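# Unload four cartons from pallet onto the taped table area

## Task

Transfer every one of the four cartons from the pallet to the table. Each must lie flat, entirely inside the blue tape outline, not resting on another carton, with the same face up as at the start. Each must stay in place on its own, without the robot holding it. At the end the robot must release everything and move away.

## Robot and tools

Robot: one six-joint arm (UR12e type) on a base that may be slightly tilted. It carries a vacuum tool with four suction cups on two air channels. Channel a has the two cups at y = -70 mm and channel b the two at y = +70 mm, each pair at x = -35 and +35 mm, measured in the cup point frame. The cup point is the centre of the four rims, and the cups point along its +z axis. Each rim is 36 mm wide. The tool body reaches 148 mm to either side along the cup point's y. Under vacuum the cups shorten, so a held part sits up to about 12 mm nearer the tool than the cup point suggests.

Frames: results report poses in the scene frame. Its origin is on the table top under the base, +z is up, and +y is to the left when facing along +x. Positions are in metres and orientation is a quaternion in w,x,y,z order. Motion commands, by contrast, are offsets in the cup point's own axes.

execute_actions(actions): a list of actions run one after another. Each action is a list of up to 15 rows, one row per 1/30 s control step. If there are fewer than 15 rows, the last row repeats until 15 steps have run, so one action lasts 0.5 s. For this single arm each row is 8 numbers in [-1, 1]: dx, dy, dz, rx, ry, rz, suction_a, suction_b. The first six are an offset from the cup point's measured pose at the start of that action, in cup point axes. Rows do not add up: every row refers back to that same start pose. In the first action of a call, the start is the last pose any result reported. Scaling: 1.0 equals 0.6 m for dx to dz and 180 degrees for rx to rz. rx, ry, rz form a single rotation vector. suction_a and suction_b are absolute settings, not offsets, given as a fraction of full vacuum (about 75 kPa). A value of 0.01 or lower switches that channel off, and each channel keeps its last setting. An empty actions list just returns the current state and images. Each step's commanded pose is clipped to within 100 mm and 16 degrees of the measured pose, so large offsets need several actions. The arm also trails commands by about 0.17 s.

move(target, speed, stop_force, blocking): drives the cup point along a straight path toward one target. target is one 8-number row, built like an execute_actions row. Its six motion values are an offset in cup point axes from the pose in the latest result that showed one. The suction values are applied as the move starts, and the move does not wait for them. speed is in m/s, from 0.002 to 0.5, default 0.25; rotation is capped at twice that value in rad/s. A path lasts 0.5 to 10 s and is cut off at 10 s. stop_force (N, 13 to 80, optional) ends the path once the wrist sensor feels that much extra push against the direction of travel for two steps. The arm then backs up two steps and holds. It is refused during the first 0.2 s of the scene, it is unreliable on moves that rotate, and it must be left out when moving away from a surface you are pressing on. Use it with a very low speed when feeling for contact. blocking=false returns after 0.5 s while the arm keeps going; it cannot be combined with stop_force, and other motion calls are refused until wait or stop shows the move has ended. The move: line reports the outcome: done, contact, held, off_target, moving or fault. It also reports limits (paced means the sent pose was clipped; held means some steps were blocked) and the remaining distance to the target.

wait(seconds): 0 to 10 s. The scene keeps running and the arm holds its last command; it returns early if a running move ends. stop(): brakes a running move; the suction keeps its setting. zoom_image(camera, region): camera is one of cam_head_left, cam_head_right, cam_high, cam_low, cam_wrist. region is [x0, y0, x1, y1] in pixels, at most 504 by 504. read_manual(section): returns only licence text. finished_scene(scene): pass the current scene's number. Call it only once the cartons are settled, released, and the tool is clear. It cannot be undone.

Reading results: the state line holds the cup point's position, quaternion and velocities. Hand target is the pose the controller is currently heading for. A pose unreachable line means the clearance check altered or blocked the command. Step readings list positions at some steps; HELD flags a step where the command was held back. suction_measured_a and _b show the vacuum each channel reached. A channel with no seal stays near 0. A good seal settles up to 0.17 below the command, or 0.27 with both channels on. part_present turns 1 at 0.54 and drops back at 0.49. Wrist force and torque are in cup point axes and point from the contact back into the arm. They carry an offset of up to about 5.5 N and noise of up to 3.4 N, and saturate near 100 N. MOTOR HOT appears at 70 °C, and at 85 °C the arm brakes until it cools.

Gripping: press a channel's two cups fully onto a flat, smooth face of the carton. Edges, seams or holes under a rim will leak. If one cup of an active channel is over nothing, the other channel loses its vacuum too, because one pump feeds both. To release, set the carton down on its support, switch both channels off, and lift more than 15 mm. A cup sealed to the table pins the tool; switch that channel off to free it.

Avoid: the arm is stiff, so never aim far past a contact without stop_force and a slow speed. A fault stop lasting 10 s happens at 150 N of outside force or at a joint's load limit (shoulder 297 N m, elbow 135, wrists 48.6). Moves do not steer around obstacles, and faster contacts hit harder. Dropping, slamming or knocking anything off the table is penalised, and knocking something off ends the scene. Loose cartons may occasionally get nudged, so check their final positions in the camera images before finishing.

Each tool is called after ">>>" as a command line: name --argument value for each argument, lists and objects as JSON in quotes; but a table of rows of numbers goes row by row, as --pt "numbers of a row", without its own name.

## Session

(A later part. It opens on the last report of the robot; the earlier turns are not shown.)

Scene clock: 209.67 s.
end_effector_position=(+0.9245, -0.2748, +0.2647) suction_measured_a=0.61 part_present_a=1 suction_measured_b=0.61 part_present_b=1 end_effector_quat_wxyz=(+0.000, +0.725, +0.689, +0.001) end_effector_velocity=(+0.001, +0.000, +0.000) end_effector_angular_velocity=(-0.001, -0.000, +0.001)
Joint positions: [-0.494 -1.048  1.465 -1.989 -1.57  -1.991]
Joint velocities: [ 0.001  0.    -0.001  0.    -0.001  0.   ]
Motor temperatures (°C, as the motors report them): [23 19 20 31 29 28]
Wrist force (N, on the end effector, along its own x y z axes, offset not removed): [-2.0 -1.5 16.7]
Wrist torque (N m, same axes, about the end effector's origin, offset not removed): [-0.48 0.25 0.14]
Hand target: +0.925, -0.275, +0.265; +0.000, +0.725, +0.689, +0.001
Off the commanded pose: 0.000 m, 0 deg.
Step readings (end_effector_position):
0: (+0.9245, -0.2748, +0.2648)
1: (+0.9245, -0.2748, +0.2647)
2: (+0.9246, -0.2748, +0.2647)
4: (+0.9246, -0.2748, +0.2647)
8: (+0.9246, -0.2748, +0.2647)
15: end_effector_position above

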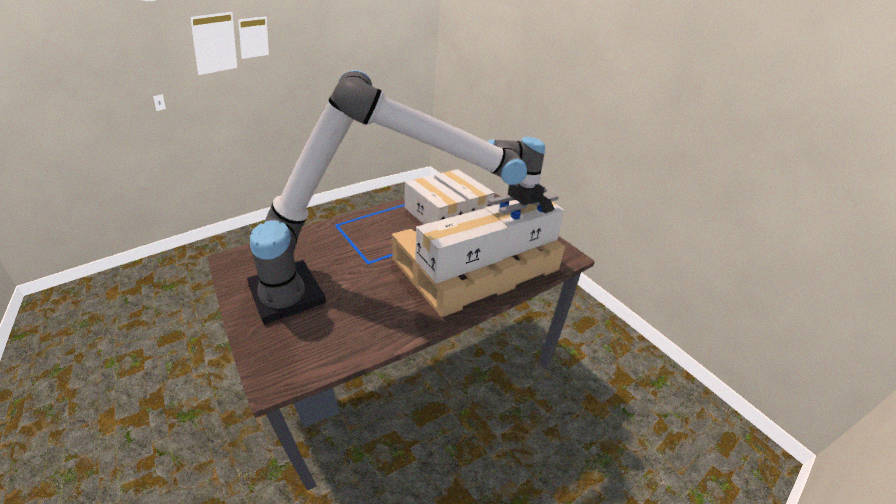

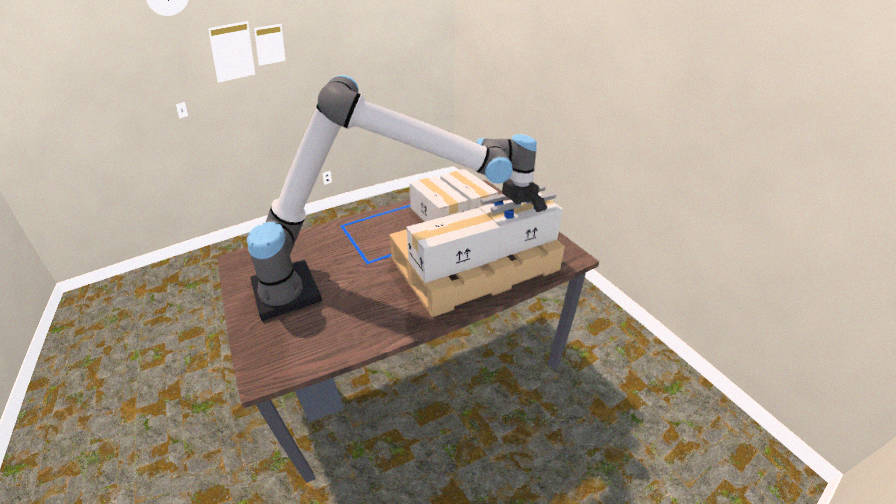

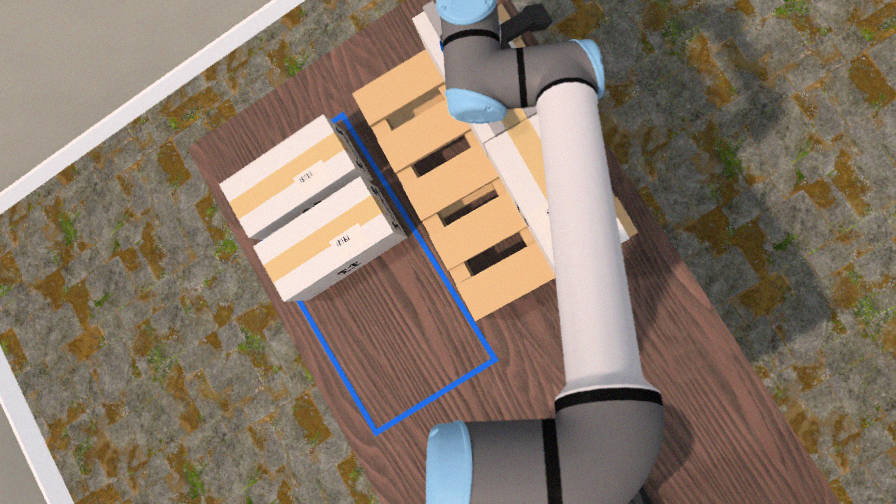

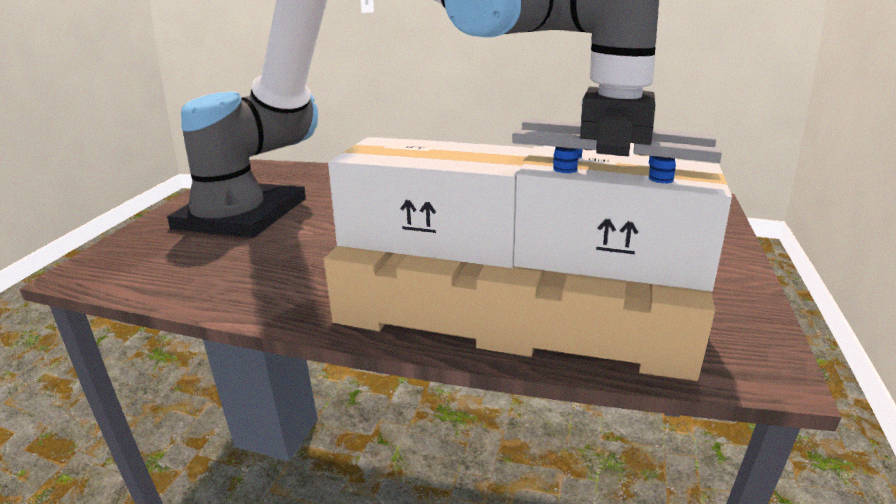

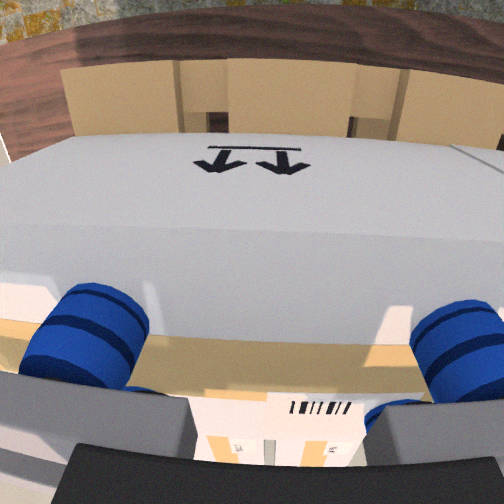

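>>> move --target '[0.367,0.008,-0.1,0,0,0,1,1]' --speed 0.25

>>> move --target '[0.406,-0.476,0,0,0,-0.516,1,1]' --speed 0.45

Scene clock: 218.50 s.
end_effector_position=(+0.9402, -0.0556, +0.3248) suction_measured_a=0.64 part_present_a=1 suction_measured_b=0.64 part_present_b=1 end_effector_quat_wxyz=(+0.000, +0.725, +0.689, +0.001) end_effector_velocity=(+0.000, +0.005, +0.000) end_effector_angular_velocity=(-0.000, +0.001, +0.002)
Joint positions: [-0.268 -1.12   1.462 -1.915 -1.57  -1.766]
Joint velocities: [ 0.005  0.    -0.001  0.002 -0.001  0.003]
Motor temperatures (°C, as the motors report them): [23 19 21 31 29 28]
Wrist force (N, on the end effector, along its own x y z axes, offset not removed): [1.0 -0.5 19.0]
Wrist torque (N m, same axes, about the end effector's origin, offset not removed): [-0.37 -0.13 0.04]
Hand target: +0.940, -0.055, +0.325; +0.000, +0.725, +0.689, +0.001
Off the commanded pose: 0.000 m, 0 deg.
move: done

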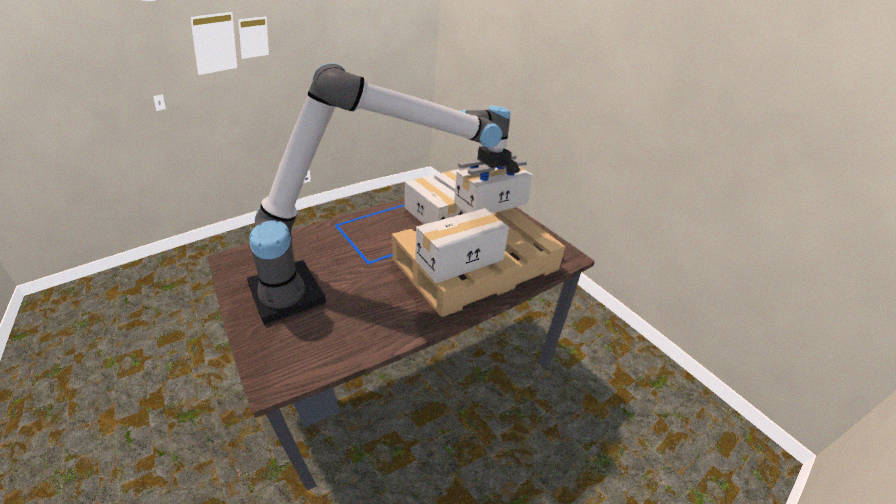

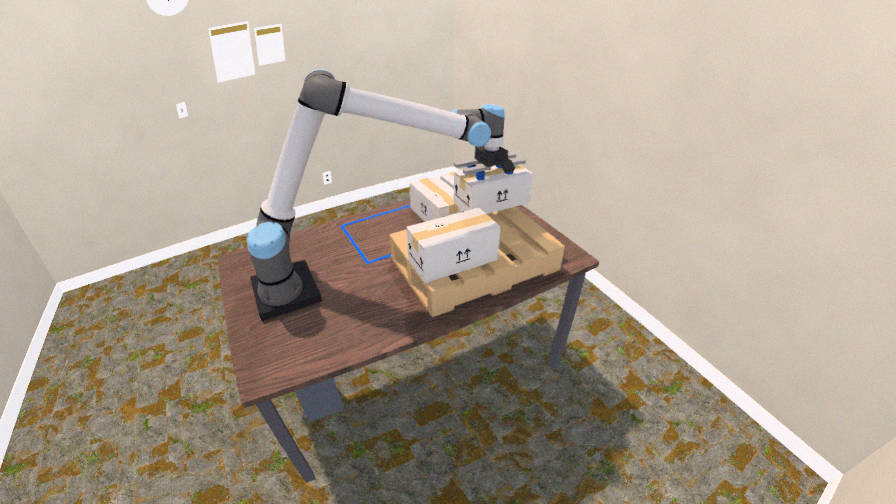

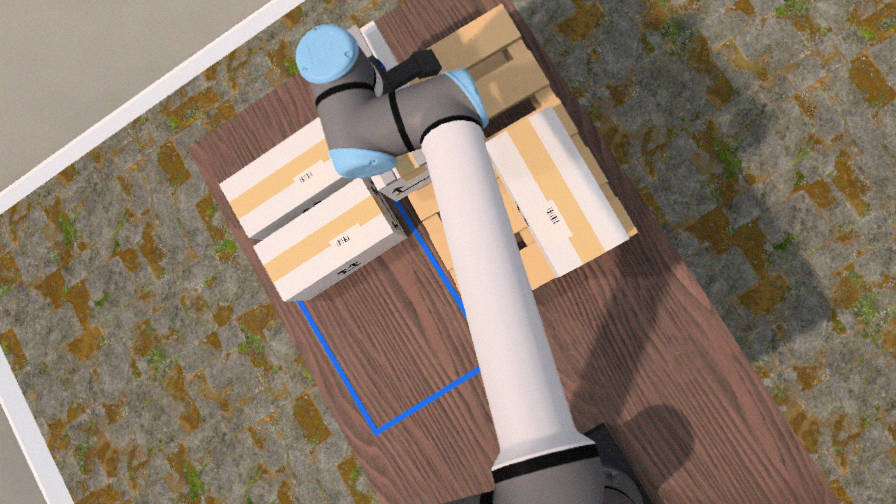

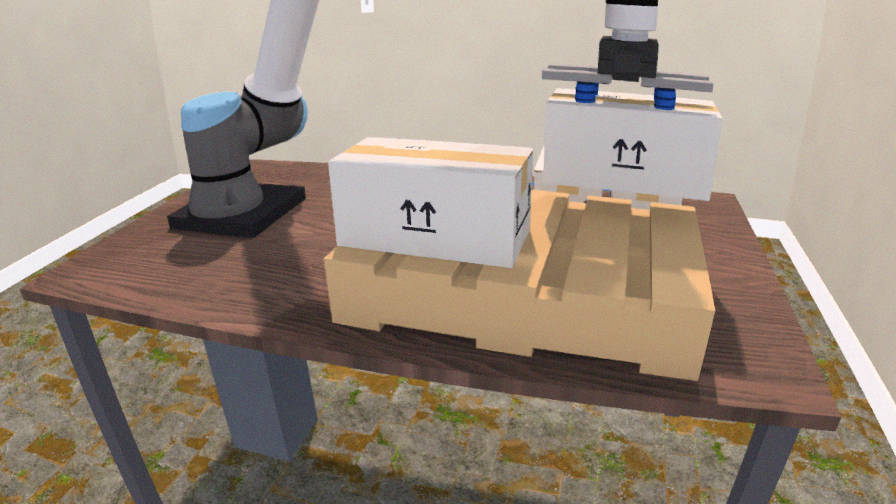

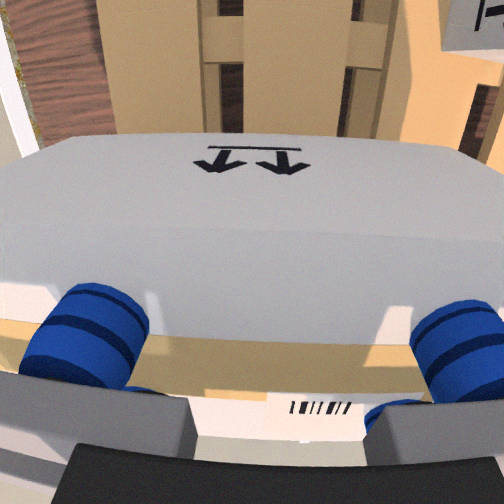

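Scene clock: 221.00 s.
end_effector_position=(+0.6674, +0.2017, +0.3245) suction_measured_a=0.64 part_present_a=1 suction_measured_b=0.64 part_present_b=1 end_effector_quat_wxyz=(+0.001, +0.001, +1.000, +0.000) end_effector_velocity=(-0.003, +0.002, -0.000) end_effector_angular_velocity=(+0.001, +0.000, +0.013)
Joint positions: [ 0.018 -1.502  1.959 -2.029 -1.571 -3.099]
Joint velocities: [ 0.003 -0.003  0.004 -0.001  0.001 -0.011]
Motor temperatures (°C, as the motors report them): [23 19 21 31 29 28]
Wrist force (N, on the end effector, along its own x y z axes, offset not removed): [0.2 -0.6 18.4]
Wrist torque (N m, same axes, about the end effector's origin, offset not removed): [-0.33 -0.12 -0.04]
Hand target: +0.667, +0.202, +0.325; +0.001, -0.000, +1.000, +0.001
Off the commanded pose: 0.000 m, 0 deg.
move: done

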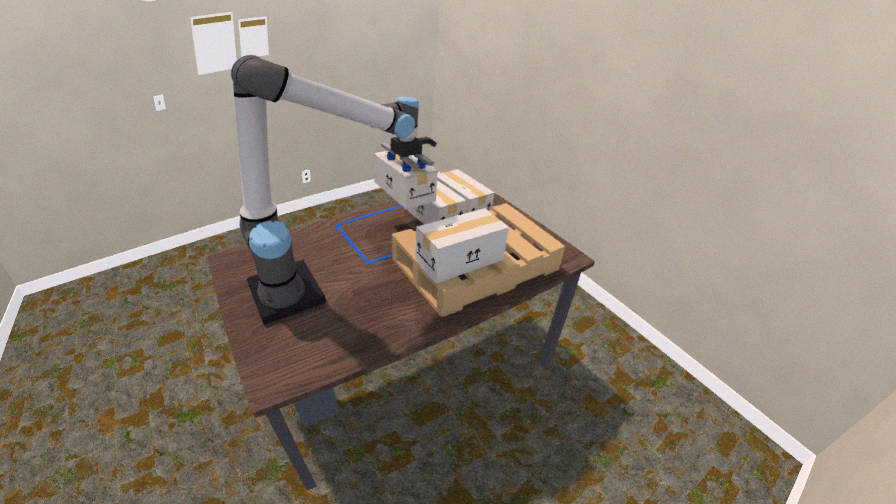

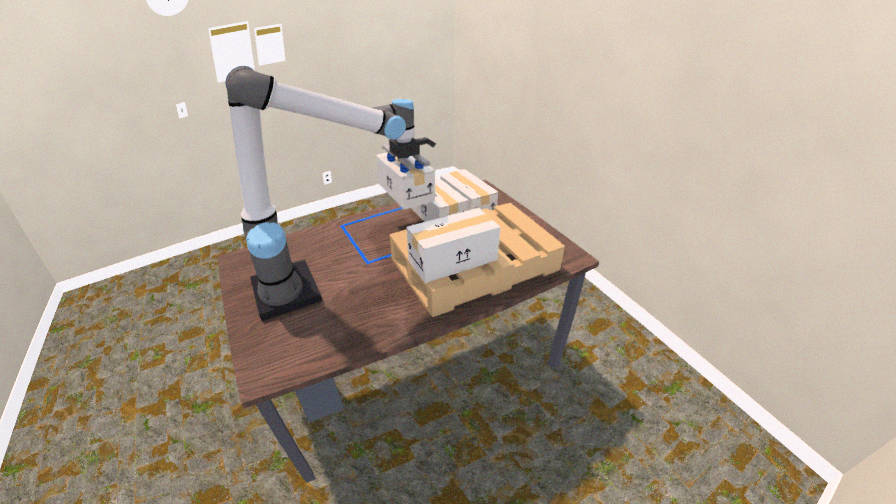

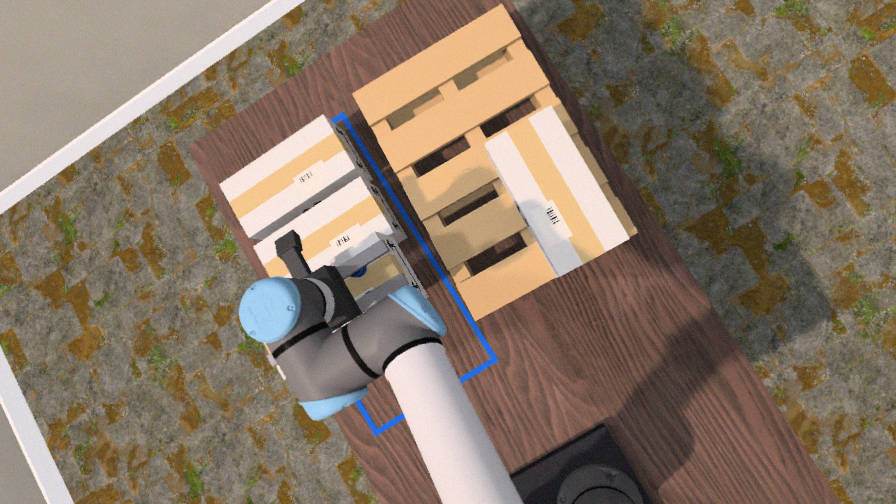

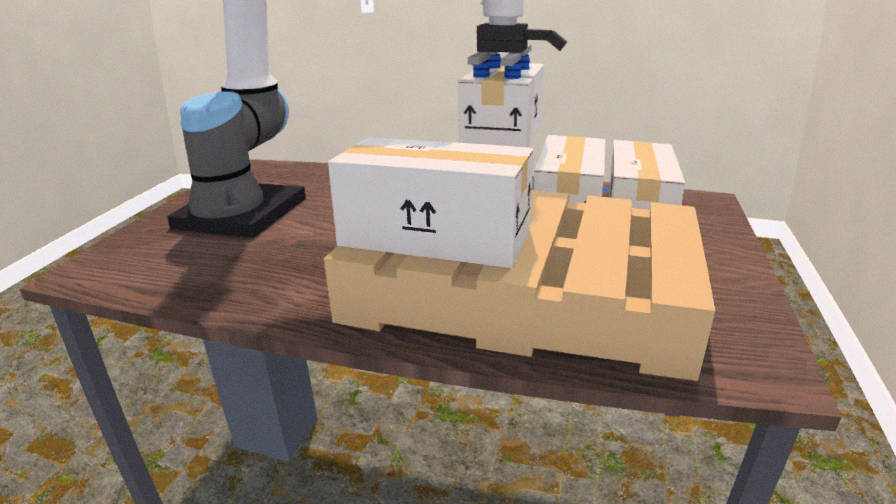

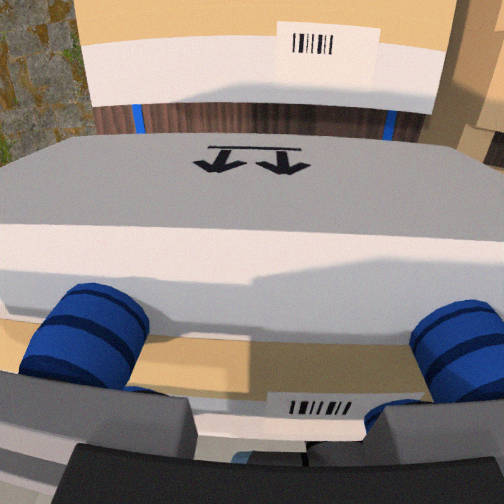

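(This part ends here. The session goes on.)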